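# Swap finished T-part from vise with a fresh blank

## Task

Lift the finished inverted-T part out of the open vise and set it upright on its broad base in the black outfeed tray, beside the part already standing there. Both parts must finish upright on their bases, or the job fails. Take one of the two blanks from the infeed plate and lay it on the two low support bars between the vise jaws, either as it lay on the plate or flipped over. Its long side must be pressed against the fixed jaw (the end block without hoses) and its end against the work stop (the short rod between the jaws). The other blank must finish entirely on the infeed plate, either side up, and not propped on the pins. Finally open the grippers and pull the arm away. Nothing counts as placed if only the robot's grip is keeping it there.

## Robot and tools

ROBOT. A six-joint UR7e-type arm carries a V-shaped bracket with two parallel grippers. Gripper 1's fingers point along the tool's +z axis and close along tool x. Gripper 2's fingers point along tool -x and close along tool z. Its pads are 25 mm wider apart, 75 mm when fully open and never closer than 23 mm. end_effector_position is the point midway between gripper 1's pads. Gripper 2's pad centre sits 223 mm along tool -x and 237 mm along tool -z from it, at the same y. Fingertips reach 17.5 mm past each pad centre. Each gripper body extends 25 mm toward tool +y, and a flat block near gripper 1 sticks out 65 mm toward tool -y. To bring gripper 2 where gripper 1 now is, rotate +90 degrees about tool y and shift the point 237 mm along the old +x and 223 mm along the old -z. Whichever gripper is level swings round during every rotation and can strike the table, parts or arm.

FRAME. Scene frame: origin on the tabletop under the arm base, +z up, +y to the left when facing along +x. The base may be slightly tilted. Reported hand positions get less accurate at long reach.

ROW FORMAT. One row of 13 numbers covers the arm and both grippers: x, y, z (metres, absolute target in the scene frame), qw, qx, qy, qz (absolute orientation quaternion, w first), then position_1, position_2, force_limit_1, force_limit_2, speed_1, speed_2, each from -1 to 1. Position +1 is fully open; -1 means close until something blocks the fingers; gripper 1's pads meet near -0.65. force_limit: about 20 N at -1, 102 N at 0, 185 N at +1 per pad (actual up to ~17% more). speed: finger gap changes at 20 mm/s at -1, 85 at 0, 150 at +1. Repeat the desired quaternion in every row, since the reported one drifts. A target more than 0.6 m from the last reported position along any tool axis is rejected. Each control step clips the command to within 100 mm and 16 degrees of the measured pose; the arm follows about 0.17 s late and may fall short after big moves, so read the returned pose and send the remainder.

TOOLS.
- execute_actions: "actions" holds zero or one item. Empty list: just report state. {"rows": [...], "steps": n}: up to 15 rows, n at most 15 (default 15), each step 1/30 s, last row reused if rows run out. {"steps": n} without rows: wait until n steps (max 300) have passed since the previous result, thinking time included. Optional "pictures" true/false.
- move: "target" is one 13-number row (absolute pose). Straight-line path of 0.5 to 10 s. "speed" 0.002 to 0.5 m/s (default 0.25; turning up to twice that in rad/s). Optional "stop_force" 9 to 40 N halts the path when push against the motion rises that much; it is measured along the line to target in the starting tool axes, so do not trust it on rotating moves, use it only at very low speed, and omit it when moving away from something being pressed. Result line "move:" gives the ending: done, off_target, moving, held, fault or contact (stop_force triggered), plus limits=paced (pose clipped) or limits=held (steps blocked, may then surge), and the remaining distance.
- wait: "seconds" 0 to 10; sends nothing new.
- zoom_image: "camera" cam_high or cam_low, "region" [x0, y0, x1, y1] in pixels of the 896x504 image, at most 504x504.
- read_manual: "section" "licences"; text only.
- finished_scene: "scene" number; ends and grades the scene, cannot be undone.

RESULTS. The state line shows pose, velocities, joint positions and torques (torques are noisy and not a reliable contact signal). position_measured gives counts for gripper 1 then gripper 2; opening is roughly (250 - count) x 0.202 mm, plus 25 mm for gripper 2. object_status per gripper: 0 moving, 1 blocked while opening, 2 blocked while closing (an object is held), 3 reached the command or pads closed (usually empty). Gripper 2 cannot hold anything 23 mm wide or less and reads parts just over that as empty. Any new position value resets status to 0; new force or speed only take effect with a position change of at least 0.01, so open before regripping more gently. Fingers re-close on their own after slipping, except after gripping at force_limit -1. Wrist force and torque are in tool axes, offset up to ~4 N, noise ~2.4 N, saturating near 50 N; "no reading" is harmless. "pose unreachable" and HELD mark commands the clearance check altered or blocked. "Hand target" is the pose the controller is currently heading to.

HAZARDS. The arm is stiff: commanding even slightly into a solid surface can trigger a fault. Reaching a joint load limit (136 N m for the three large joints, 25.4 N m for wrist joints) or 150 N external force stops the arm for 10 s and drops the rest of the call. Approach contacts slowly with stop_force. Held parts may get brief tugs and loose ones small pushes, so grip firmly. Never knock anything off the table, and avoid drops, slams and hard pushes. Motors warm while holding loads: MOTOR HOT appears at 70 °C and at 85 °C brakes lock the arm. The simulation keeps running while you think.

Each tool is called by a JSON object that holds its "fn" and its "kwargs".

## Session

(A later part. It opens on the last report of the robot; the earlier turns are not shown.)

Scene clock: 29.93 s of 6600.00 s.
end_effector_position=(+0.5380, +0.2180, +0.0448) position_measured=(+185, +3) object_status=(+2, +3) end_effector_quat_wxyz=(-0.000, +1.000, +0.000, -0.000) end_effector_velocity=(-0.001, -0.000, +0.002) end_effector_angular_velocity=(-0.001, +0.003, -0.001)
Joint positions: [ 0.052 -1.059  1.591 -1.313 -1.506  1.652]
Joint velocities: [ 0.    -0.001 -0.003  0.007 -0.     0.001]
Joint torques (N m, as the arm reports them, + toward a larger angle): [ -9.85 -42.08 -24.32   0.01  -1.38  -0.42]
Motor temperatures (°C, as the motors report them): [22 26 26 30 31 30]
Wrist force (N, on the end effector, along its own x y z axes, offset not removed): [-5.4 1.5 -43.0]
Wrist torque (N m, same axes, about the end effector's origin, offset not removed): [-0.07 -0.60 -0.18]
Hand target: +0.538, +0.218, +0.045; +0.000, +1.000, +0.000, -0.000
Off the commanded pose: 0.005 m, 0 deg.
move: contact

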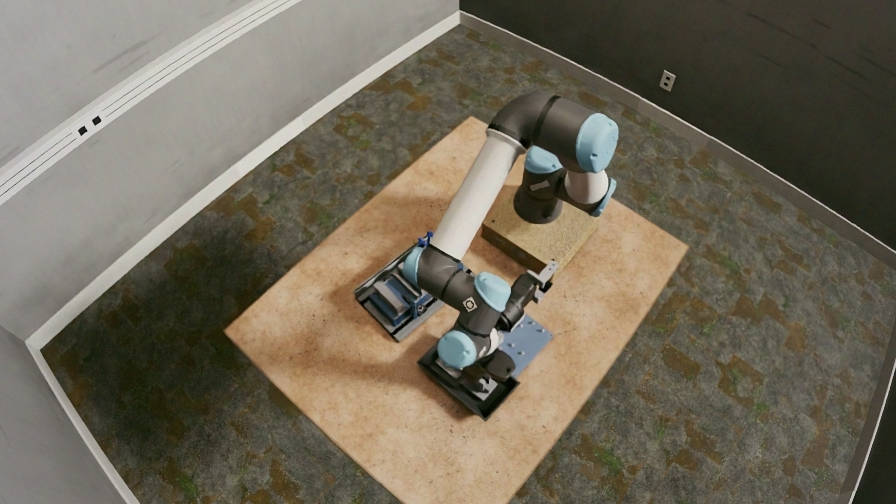

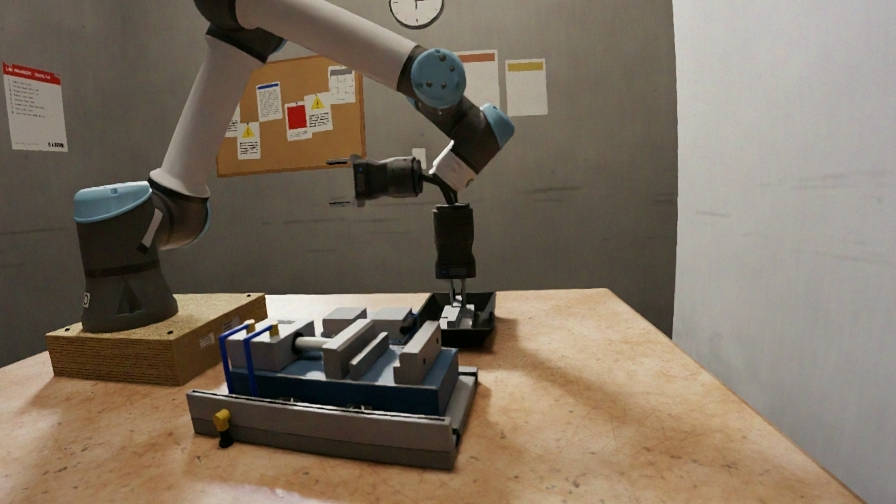

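Floor contact at the same height as before. Release.

{"fn": "execute_actions", "kwargs": {"actions": [{"rows":[[0.538,0.218,0.0455,0,1,0,0,0.3,1,-0.3,0,0.5,0.5]],"steps":12}], "pictures": false}}

{"fn": "move", "kwargs": {"target": [0.54,0.20,0.20,0,1,0,0,0.3,1,-0.3,0,0.5,0.5], "speed": 0.2}}

{"fn": "move", "kwargs": {"target": [0.62,0.05,0.38,0,1,0,0,0.3,1,-0.3,0,0.5,0.5], "speed": 0.3}}

Scene clock: 31.03 s of 6600.00 s.
end_effector_position=(+0.5380, +0.2180, +0.0455) position_measured=(+107, +3) object_status=(+3, +3) end_effector_quat_wxyz=(+0.000, +1.000, -0.000, +0.000) end_effector_velocity=(-0.000, -0.000, -0.000) end_effector_angular_velocity=(-0.000, +0.001, +0.000)
Joint positions: [ 0.052 -1.06   1.59  -1.312 -1.506  1.652]
Joint velocities: [ 0.  0.  0.  0. -0.  0.]
Joint torques (N m, as the arm reports them, + toward a larger angle): [ -8.52 -63.36 -33.41   1.72  -0.93   1.77]
Motor temperatures (°C, as the motors report them): [22 26 26 30 31 30]
Wrist force (N, on the end effector, along its own x y z axes, offset not removed): [0.8 -0.2 1.7]
Wrist torque (N m, same axes, about the end effector's origin, offset not removed): [0.11 0.01 -0.21]
Hand target: +0.538, +0.218, +0.046; +0.000, +1.000, -0.000, -0.000
Off the commanded pose: 0.000 m, 0 deg.
Steps of this call (steps 1 to 21: nothing new was sent; steps 22 to 33: all 12 steps of this action). Readings (end_effector_position | what the end effector reports):
22: (+0.5380, +0.2180, +0.0453) | position_measured=(+174, +3) object_status=(+0, +3)
23: (+0.5380, +0.2180, +0.0454) | position_measured=(+154, +3) object_status=(+0, +3)
25: (+0.5380, +0.2180, +0.0454) | position_measured=(+116, +3) object_status=(+0, +3)
29: (+0.5380, +0.2180, +0.0455) | position_measured=(+107, +3) object_status=(+0, +3)
33: the state above

Scene clock: 32.70 s of 6600.00 s.
end_effector_position=(+0.5397, +0.2000, +0.1998) position_measured=(+107, +3) object_status=(+3, +3) end_effector_quat_wxyz=(+0.000, +1.000, -0.000, +0.000) end_effector_velocity=(-0.000, -0.000, +0.002) end_effector_angular_velocity=(+0.000, +0.002, +0.000)
Joint positions: [ 0.026 -1.191  1.365 -0.954 -1.525  1.633]
Joint velocities: [-0.001 -0.    -0.006  0.008 -0.    -0.001]
Joint torques (N m, as the arm reports them, + toward a larger angle): [ -8.14 -60.78 -39.75   2.01  -1.26  -1.78]
Motor temperatures (°C, as the motors report them): [22 26 26 30 31 30]
Wrist force (N, on the end effector, along its own x y z axes, offset not removed): [-1.5 1.4 3.4]
Wrist torque (N m, same axes, about the end effector's origin, offset not removed): [0.49 0.48 -0.03]
Hand target: +0.540, +0.200, +0.200; +0.000, +1.000, -0.000, +0.000
Off the commanded pose: 0.000 m, 0 deg.
move: done

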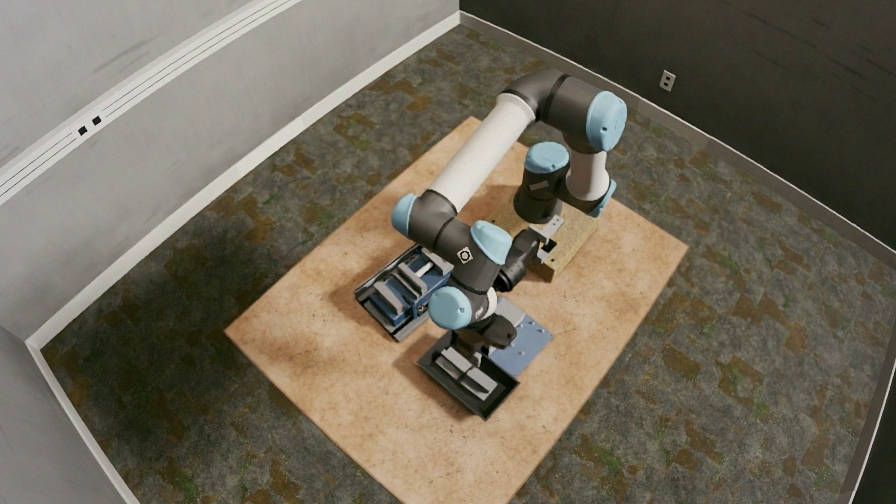

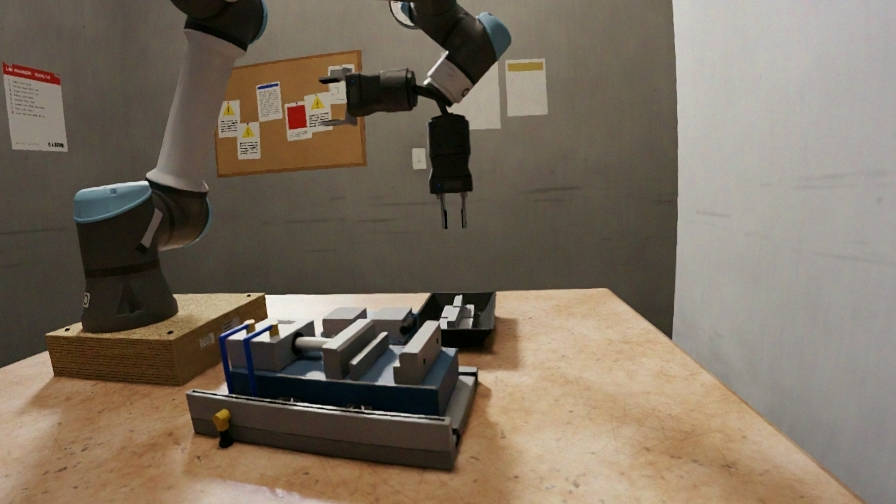

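Scene clock: 34.30 s of 6600.00 s.
end_effector_position=(+0.6194, +0.0500, +0.3797) position_measured=(+107, +3) object_status=(+3, +3) end_effector_quat_wxyz=(+0.000, +1.000, +0.000, +0.001) end_effector_velocity=(+0.002, -0.001, +0.002) end_effector_angular_velocity=(-0.002, +0.010, +0.000)
Joint positions: [-0.2   -0.971  0.559 -0.376 -1.685  1.474]
Joint velocities: [-0.     0.026 -0.05   0.033 -0.002  0.002]
Joint torques (N m, as the arm reports them, + toward a larger angle): [ -7.75 -46.65 -39.68   1.61  -1.82   1.96]
Motor temperatures (°C, as the motors report them): [22 26 26 30 31 30]
Wrist force (N, on the end effector, along its own x y z axes, offset not removed): [-1.5 0.2 -1.9]
Wrist torque (N m, same axes, about the end effector's origin, offset not removed): [0.10 0.43 -0.12]
Hand target: +0.620, +0.050, +0.380; +0.000, +1.000, -0.000, -0.000
Off the commanded pose: 0.001 m, 0 deg.
move: done

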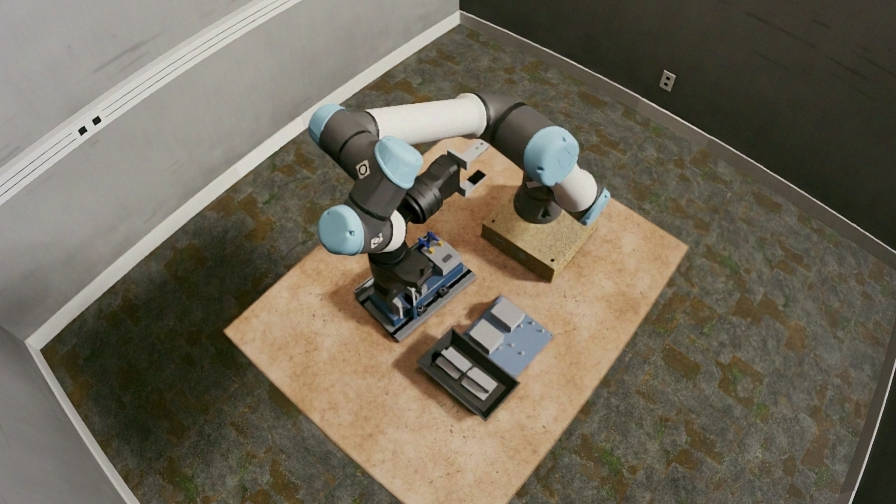

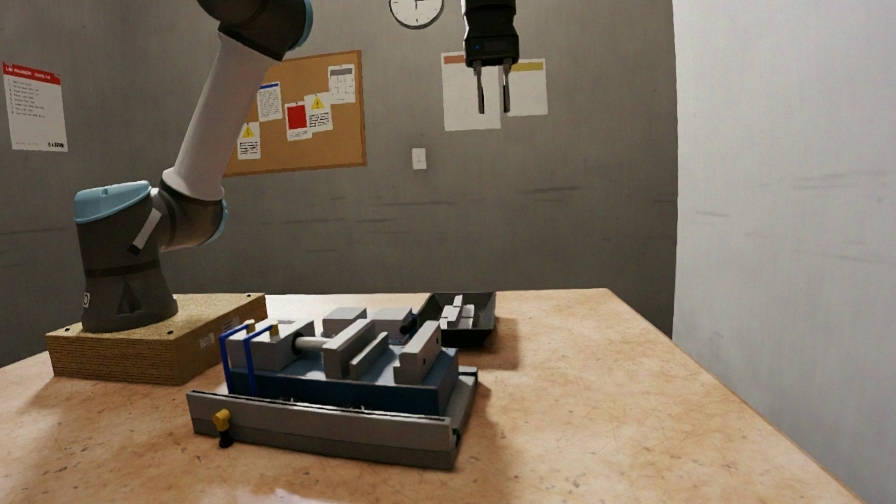

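{"fn": "zoom_image", "kwargs": {"camera": "cam_high", "region": [410, 280, 570, 430]}}

{"fn": "zoom_image", "kwargs": {"camera": "cam_low", "region": [300, 280, 520, 400]}}

Region (410, 280, 570, 430) of cam_high's 896x504 image, scaled by 3.150, with more detail than that image has; it fills the top 472 rows of this view, and the rest is white.

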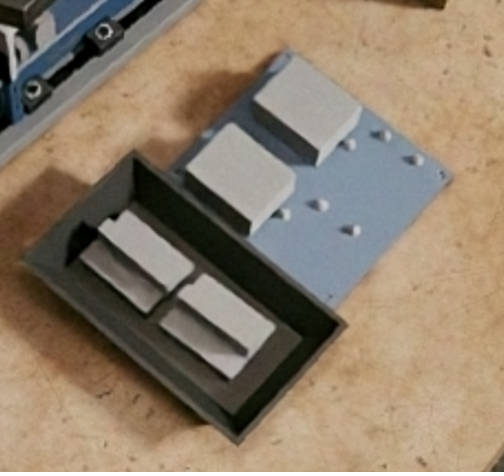

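Region (300, 280, 520, 400) of cam_low's 896x504 image, scaled by 2.291, with more detail than that image has; it fills the top 275 rows of this view, and the rest is white.

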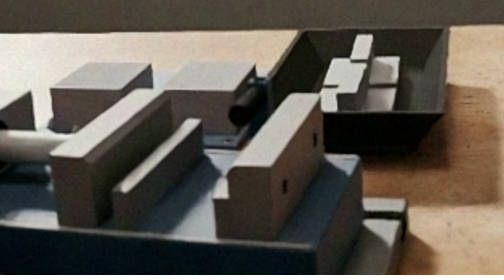

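{"fn": "move", "kwargs": {"target": [0.584,0.12,0.40,0,0.7071,0,0.7071,0.3,1,-0.3,-0.5,0.5,0.5], "speed": 0.3}}

{"fn": "move", "kwargs": {"target": [0.584,0.12,0.30,0,0.7071,0,0.7071,0.3,1,-0.3,-0.5,0.5,0.5], "speed": 0.2}}

{"fn": "zoom_image", "kwargs": {"camera": "cam_high", "region": [400, 240, 600, 420]}}

{"fn": "zoom_image", "kwargs": {"camera": "cam_low", "region": [260, 230, 480, 370]}}

Scene clock: 68.73 s of 6600.00 s.
end_effector_position=(+0.5833, +0.1200, +0.4010) position_measured=(+107, +3) object_status=(+3, +3) end_effector_quat_wxyz=(+0.000, +0.708, -0.000, +0.706) end_effector_velocity=(+0.001, +0.000, +0.000) end_effector_angular_velocity=(-0.002, -0.019, -0.001)
Joint positions: [-0.17  -1.78   2.509 -3.074 -1.497  1.478]
Joint velocities: [ 0.002  0.022  0.008 -0.049 -0.002  0.003]
Joint torques (N m, as the arm reports them, + toward a larger angle): [ 12.06  -5.3  -16.58  -7.8   -0.91   2.06]
Motor temperatures (°C, as the motors report them): [22 26 26 30 31 30]
Wrist force (N, on the end effector, along its own x y z axes, offset not removed): [0.6 1.4 -1.8]
Wrist torque (N m, same axes, about the end effector's origin, offset not removed): [0.68 0.02 -0.04]
Hand target: +0.583, +0.120, +0.401; +0.000, +0.707, -0.000, +0.707
Off the commanded pose: 0.001 m, 0 deg.
After step 90, 28.10 s passed at rest.
move: done

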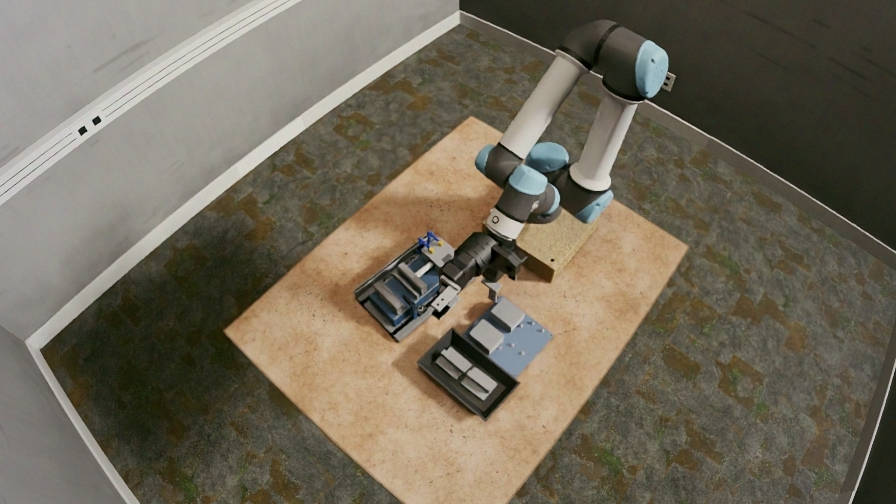

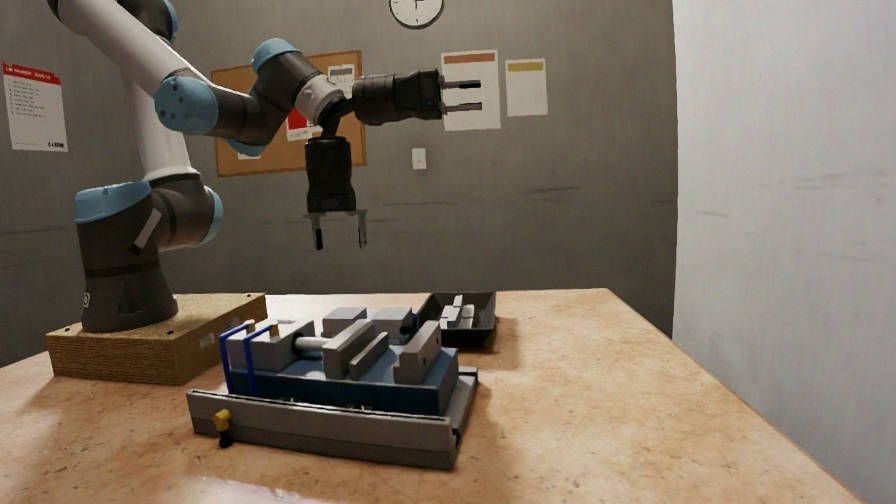

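Scene clock: 69.90 s of 6600.00 s.
end_effector_position=(+0.5842, +0.1199, +0.3001) position_measured=(+107, +3) object_status=(+3, +3) end_effector_quat_wxyz=(+0.000, +0.708, +0.000, +0.707) end_effector_velocity=(+0.001, +0.000, -0.003) end_effector_angular_velocity=(+0.002, -0.008, -0.001)
Joint positions: [-0.175 -1.416  2.626 -3.555 -1.492  1.474]
Joint velocities: [ 0.002  0.027  0.002 -0.037  0.     0.004]
Joint torques (N m, as the arm reports them, + toward a larger angle): [ 11.76 -16.18  -4.57  -8.47   1.76   2.04]
Motor temperatures (°C, as the motors report them): [22 26 26 30 31 30]
Wrist force (N, on the end effector, along its own x y z axes, offset not removed): [-0.4 -0.5 0.7]
Wrist torque (N m, same axes, about the end effector's origin, offset not removed): [-0.02 0.37 -0.18]
Hand target: +0.584, +0.120, +0.300; +0.000, +0.707, +0.000, +0.707
Off the commanded pose: 0.000 m, 0 deg.
move: done

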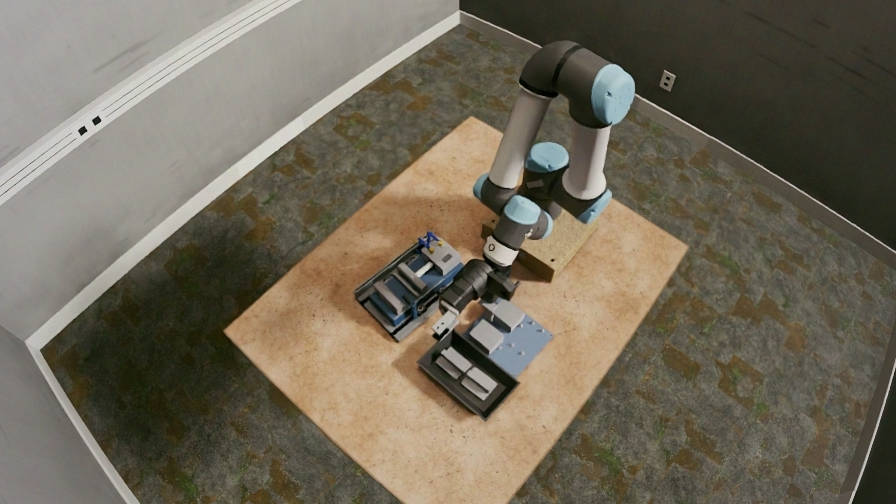

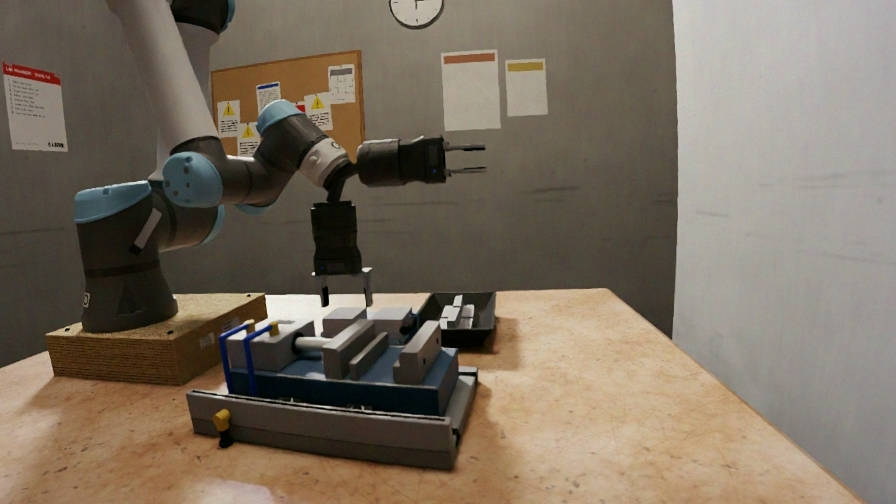

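Region (400, 240, 600, 420) of cam_high's 896x504 image, scaled by 2.520, with more detail than that image has; it fills the top 454 rows of this view, and the rest is white.

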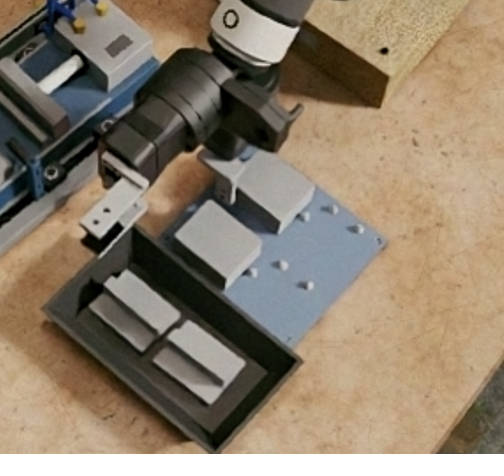

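Region (260, 230, 480, 370) of cam_low's 896x504 image, scaled by 2.291, with more detail than that image has; it fills the top 321 rows of this view, and the rest is white.

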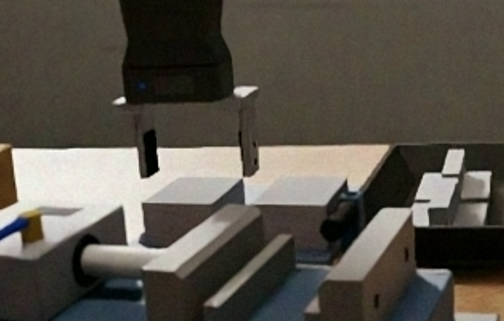

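{"fn": "move", "kwargs": {"target": [0.584,0.13,0.272,0,0.7071,0,0.7071,0.3,1,-0.3,-0.5,0.5,0.5], "speed": 0.04, "stop_force": 12}}

{"fn": "zoom_image", "kwargs": {"camera": "cam_high", "region": [440, 260, 580, 380]}}

{"fn": "zoom_image", "kwargs": {"camera": "cam_low", "region": [280, 250, 440, 350]}}

Scene clock: 82.60 s of 6600.00 s.
end_effector_position=(+0.5839, +0.1265, +0.2827) position_measured=(+107, +3) object_status=(+3, +3) end_effector_quat_wxyz=(+0.000, +0.707, +0.000, +0.707) end_effector_velocity=(+0.000, +0.000, -0.000) end_effector_angular_velocity=(-0.000, +0.000, +0.001)
Joint positions: [-0.152 -1.33   2.631 -3.65  -1.508  1.49 ]
Joint velocities: [ 0.     0.    -0.     0.     0.    -0.001]
Joint torques (N m, as the arm reports them, + toward a larger angle): [  2.42 -27.94 -15.41  -6.39   0.35   0.26]
Motor temperatures (°C, as the motors report them): [22 26 26 30 31 30]
Wrist force (N, on the end effector, along its own x y z axes, offset not removed): [22.2 -0.3 -4.6]
Wrist torque (N m, same axes, about the end effector's origin, offset not removed): [0.09 -7.39 -0.42]
Hand target: +0.584, +0.127, +0.283; +0.000, +0.707, +0.000, +0.708
Off the commanded pose: 0.011 m, 0 deg.
FORCE FAULT: contact force on the arm reached its limit, and the arm stopped for 10 seconds. The contact can be on any part of the arm, not only on its tool. The arm's remaining commands of this call were not run. The arm holds still and accepts commands again. Move the arm away from the contact; if what it grips holds it there, let go first. Pushing or pulling that hard again can fault the arm again.
move: fault

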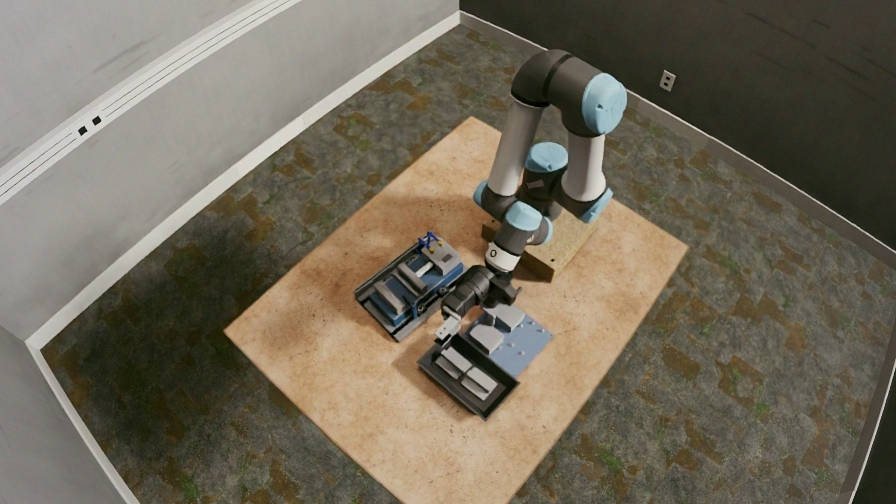

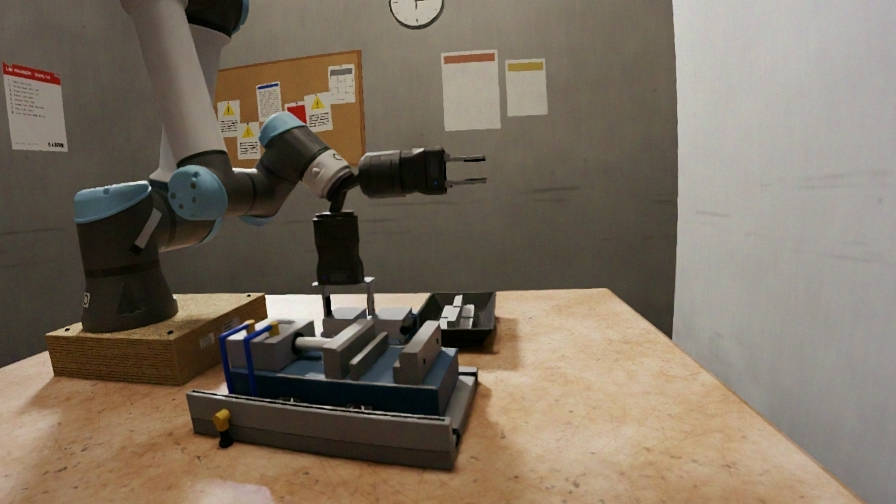

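Region (440, 260, 580, 380) of cam_high's 896x504 image, scaled by 3.600, with more detail than that image has; it fills the top 432 rows of this view, and the rest is white.

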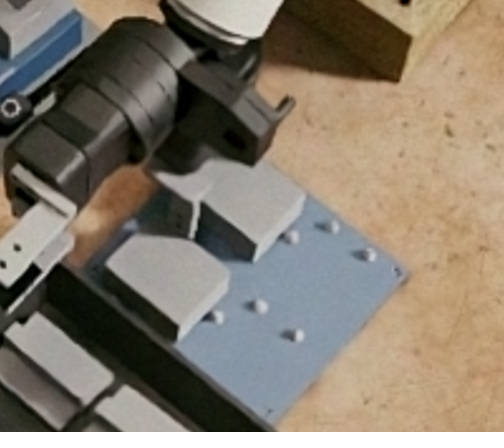

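Region (280, 250, 440, 350) of cam_low's 896x504 image, scaled by 3.150, with more detail than that image has; it fills the top 315 rows of this view, and the rest is white.

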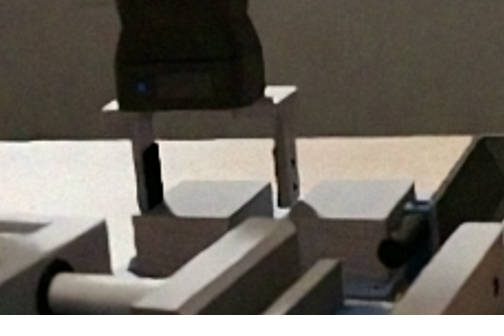

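{"fn": "move", "kwargs": {"target": [0.574,0.13,0.292,0,0.7071,0,0.7071,0.3,1,-0.3,-0.5,0.5,0.5], "speed": 0.03}}

{"fn": "zoom_image", "kwargs": {"camera": "cam_high", "region": [440, 260, 580, 380]}}

{"fn": "zoom_image", "kwargs": {"camera": "cam_low", "region": [280, 250, 440, 350]}}

Scene clock: 86.03 s of 6600.00 s.
end_effector_position=(+0.5742, +0.1299, +0.2918) position_measured=(+107, +3) object_status=(+3, +3) end_effector_quat_wxyz=(-0.000, +0.707, -0.000, +0.707) end_effector_velocity=(-0.002, +0.001, +0.002) end_effector_angular_velocity=(-0.001, +0.001, +0.000)
Joint positions: [-0.143 -1.386  2.648 -3.611 -1.514  1.497]
Joint velocities: [ 0.002 -0.012  0.003  0.01  -0.001  0.001]
Joint torques (N m, as the arm reports them, + toward a larger angle): [ 14.94 -39.02  -5.9   -4.7   -1.05   2.23]
Motor temperatures (°C, as the motors report them): [22 26 26 30 31 30]
Wrist force (N, on the end effector, along its own x y z axes, offset not removed): [-3.1 0.6 0.5]
Wrist torque (N m, same axes, about the end effector's origin, offset not removed): [0.35 0.82 -0.05]
Hand target: +0.574, +0.130, +0.292; -0.000, +0.707, -0.000, +0.707
Off the commanded pose: 0.000 m, 0 deg.
move: done

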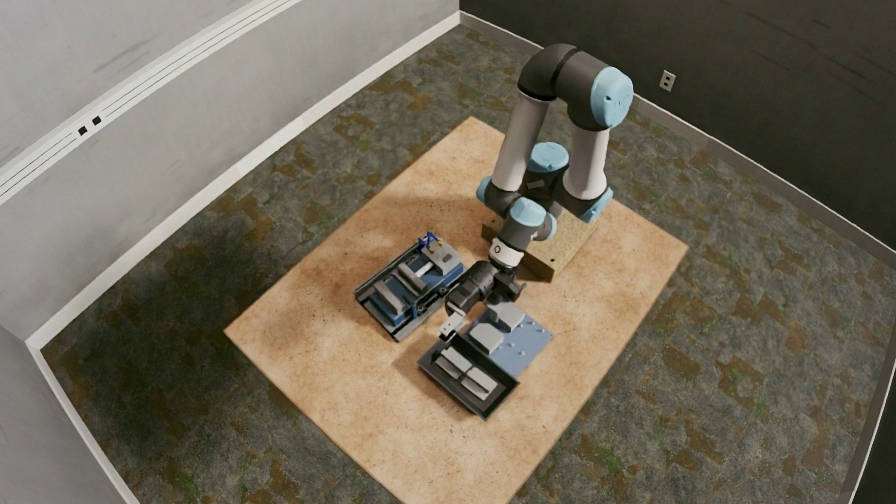

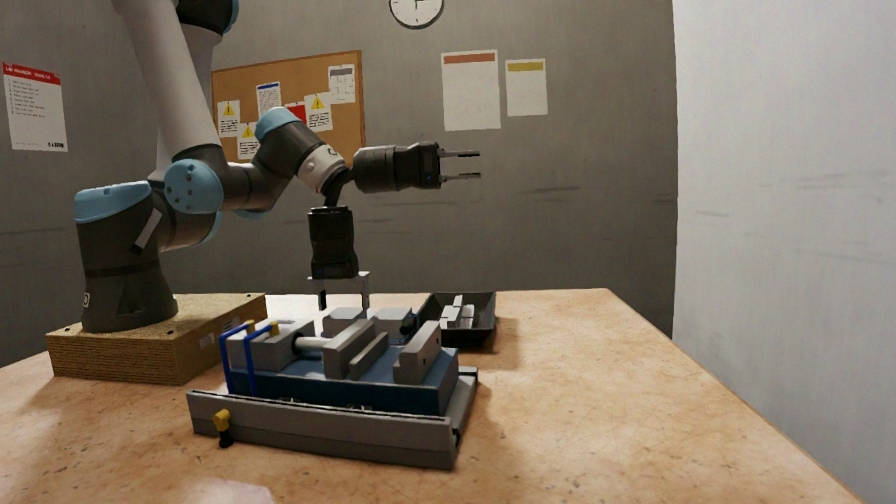

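Region (440, 260, 580, 380) of cam_high's 896x504 image, scaled by 3.600, with more detail than that image has; it fills the top 432 rows of this view, and the rest is white.

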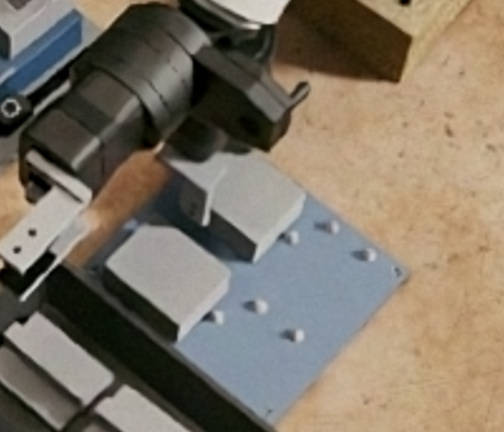

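Region (280, 250, 440, 350) of cam_low's 896x504 image, scaled by 3.150, with more detail than that image has; it fills the top 315 rows of this view, and the rest is white.

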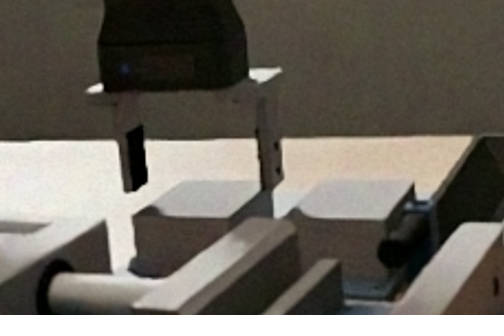

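{"fn": "move", "kwargs": {"target": [0.574,0.13,0.268,0,0.7071,0,0.7071,0.3,1,-0.3,-0.5,0.5,0.5], "speed": 0.008, "stop_force": 9}}

{"fn": "zoom_image", "kwargs": {"camera": "cam_low", "region": [280, 250, 440, 350]}}

Scene clock: 90.43 s of 6600.00 s.
end_effector_position=(+0.5740, +0.1300, +0.2682) position_measured=(+107, +3) object_status=(+3, +3) end_effector_quat_wxyz=(+0.000, +0.707, +0.000, +0.707) end_effector_velocity=(-0.000, +0.000, -0.003) end_effector_angular_velocity=(-0.001, +0.001, +0.001)
Joint positions: [-0.144 -1.272  2.659 -3.735 -1.514  1.497]
Joint velocities: [-0.     0.012  0.001 -0.012  0.    -0.001]
Joint torques (N m, as the arm reports them, + toward a larger angle): [ -8.56 -16.16  -1.18  -7.79   1.75  -1.54]
Motor temperatures (°C, as the motors report them): [22 26 26 30 31 30]
Wrist force (N, on the end effector, along its own x y z axes, offset not removed): [-2.3 -0.4 -1.1]
Wrist torque (N m, same axes, about the end effector's origin, offset not removed): [-0.05 0.72 -0.17]
Hand target: +0.574, +0.130, +0.268; +0.000, +0.707, +0.000, +0.707
Off the commanded pose: 0.000 m, 0 deg.
move: done

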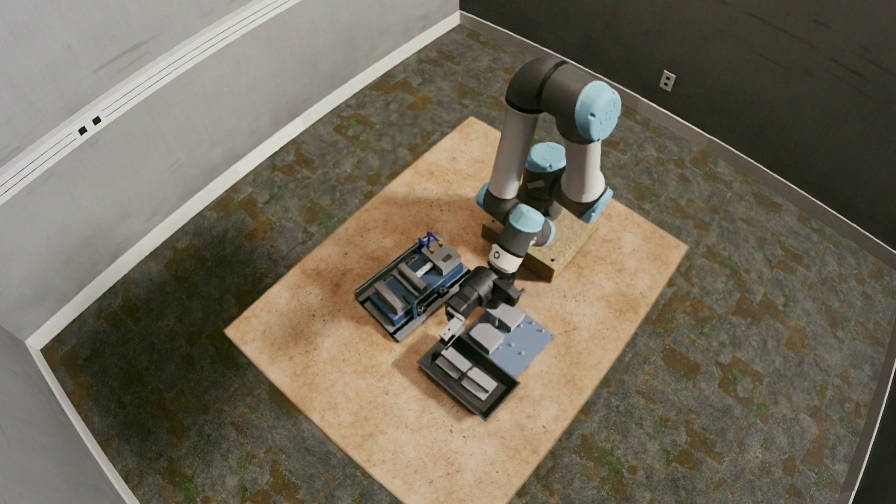

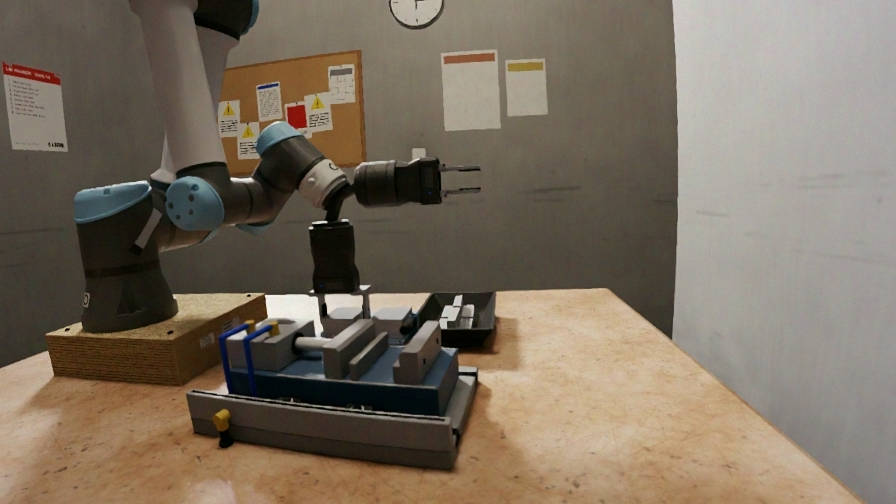

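Region (280, 250, 440, 350) of cam_low's 896x504 image, scaled by 3.150, with more detail than that image has; it fills the top 315 rows of this view, and the rest is white.

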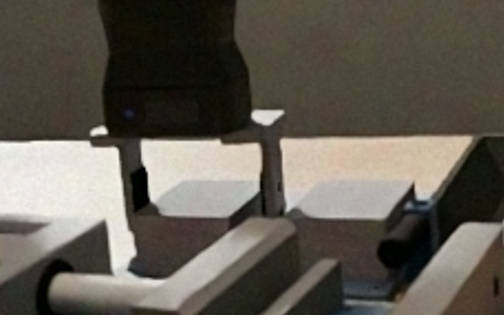

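{"fn": "move", "kwargs": {"target": [0.574,0.13,0.264,0,0.7071,0,0.7071,0.3,1,-0.3,-0.5,0.5,0.5], "speed": 0.02}}

{"fn": "execute_actions", "kwargs": {"actions": [{"rows":[[0.574,0.13,0.264,0,0.7071,0,0.7071,0.3,-1,-0.3,-0.5,0.5,0.5]],"steps":15}]}}

Scene clock: 92.17 s of 6600.00 s.
end_effector_position=(+0.5740, +0.1300, +0.2642) position_measured=(+107, +3) object_status=(+3, +3) end_effector_quat_wxyz=(+0.000, +0.707, +0.000, +0.707) end_effector_velocity=(+0.000, -0.000, -0.002) end_effector_angular_velocity=(+0.000, -0.001, -0.000)
Joint positions: [-0.144 -1.252  2.66  -3.756 -1.514  1.497]
Joint velocities: [-0.     0.01  -0.    -0.011  0.     0.   ]
Joint torques (N m, as the arm reports them, + toward a larger angle): [ -8.44 -17.62  -0.28  -8.03   1.78  -1.55]
Motor temperatures (°C, as the motors report them): [22 26 26 30 31 30]
Wrist force (N, on the end effector, along its own x y z axes, offset not removed): [-1.3 0.4 -0.2]
Wrist torque (N m, same axes, about the end effector's origin, offset not removed): [-0.08 0.46 -0.08]
Hand target: +0.574, +0.130, +0.264; +0.000, +0.707, +0.000, +0.707
Off the commanded pose: 0.000 m, 0 deg.
move: done

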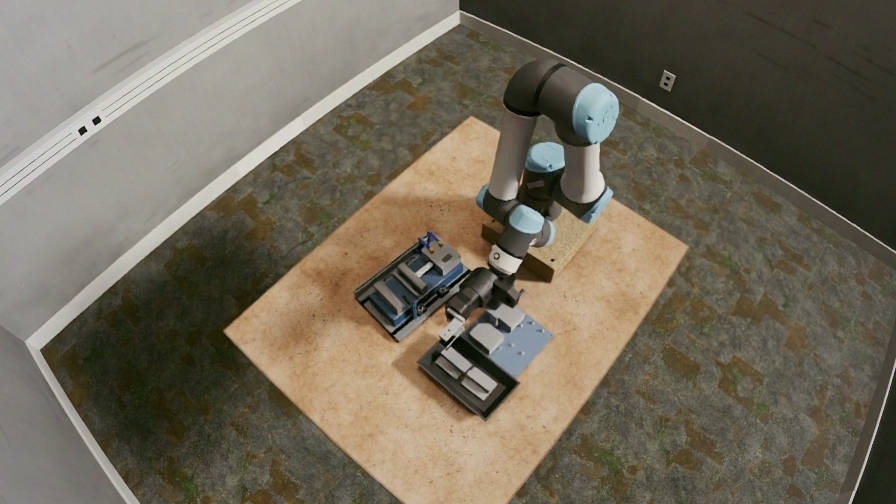

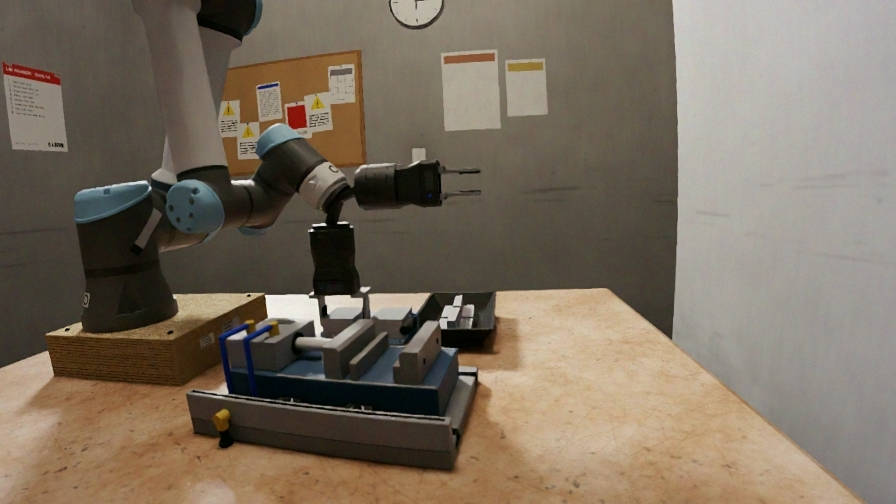

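Scene clock: 92.67 s of 6600.00 s.
end_effector_position=(+0.5740, +0.1300, +0.2640) position_measured=(+107, +86) object_status=(+3, +2) end_effector_quat_wxyz=(+0.000, +0.707, +0.000, +0.707) end_effector_velocity=(+0.000, -0.000, -0.000) end_effector_angular_velocity=(+0.001, +0.000, -0.001)
Joint positions: [-0.144 -1.251  2.66  -3.757 -1.514  1.497]
Joint velocities: [-0.     0.     0.    -0.     0.     0.001]
Joint torques (N m, as the arm reports them, + toward a larger angle): [ -8.8  -17.01  -1.01  -8.03   1.78  -0.54]
Motor temperatures (°C, as the motors report them): [22 26 26 30 31 30]
Wrist force (N, on the end effector, along its own x y z axes, offset not removed): [6.8 -1.0 -0.9]
Wrist torque (N m, same axes, about the end effector's origin, offset not removed): [-0.11 -2.20 -0.35]
Hand target: +0.574, +0.130, +0.264; +0.000, +0.707, +0.000, +0.707
Off the commanded pose: 0.000 m, 0 deg.
Steps of this call (steps 1 to 15: all 15 steps of this action). Readings (end_effector_position | what the end effector reports):
1: (+0.5740, +0.1300, +0.2642) | position_measured=(+107, +15) object_status=(+3, +0)
2: (+0.5740, +0.1300, +0.2641) | position_measured=(+107, +34) object_status=(+3, +0)
4: (+0.5740, +0.1300, +0.2641) | position_measured=(+107, +73) object_status=(+3, +0)
8: (+0.5740, +0.1300, +0.2640) | position_measured=(+107, +86) object_status=(+3, +0)
15: the state above

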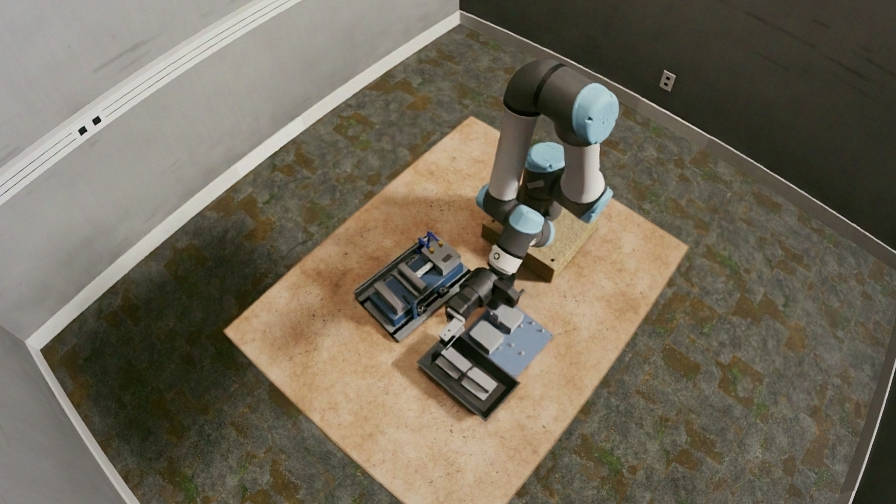

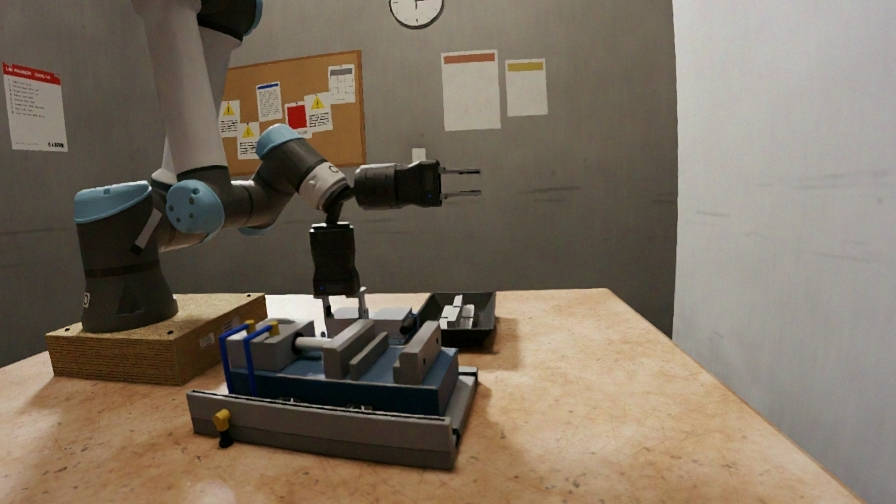

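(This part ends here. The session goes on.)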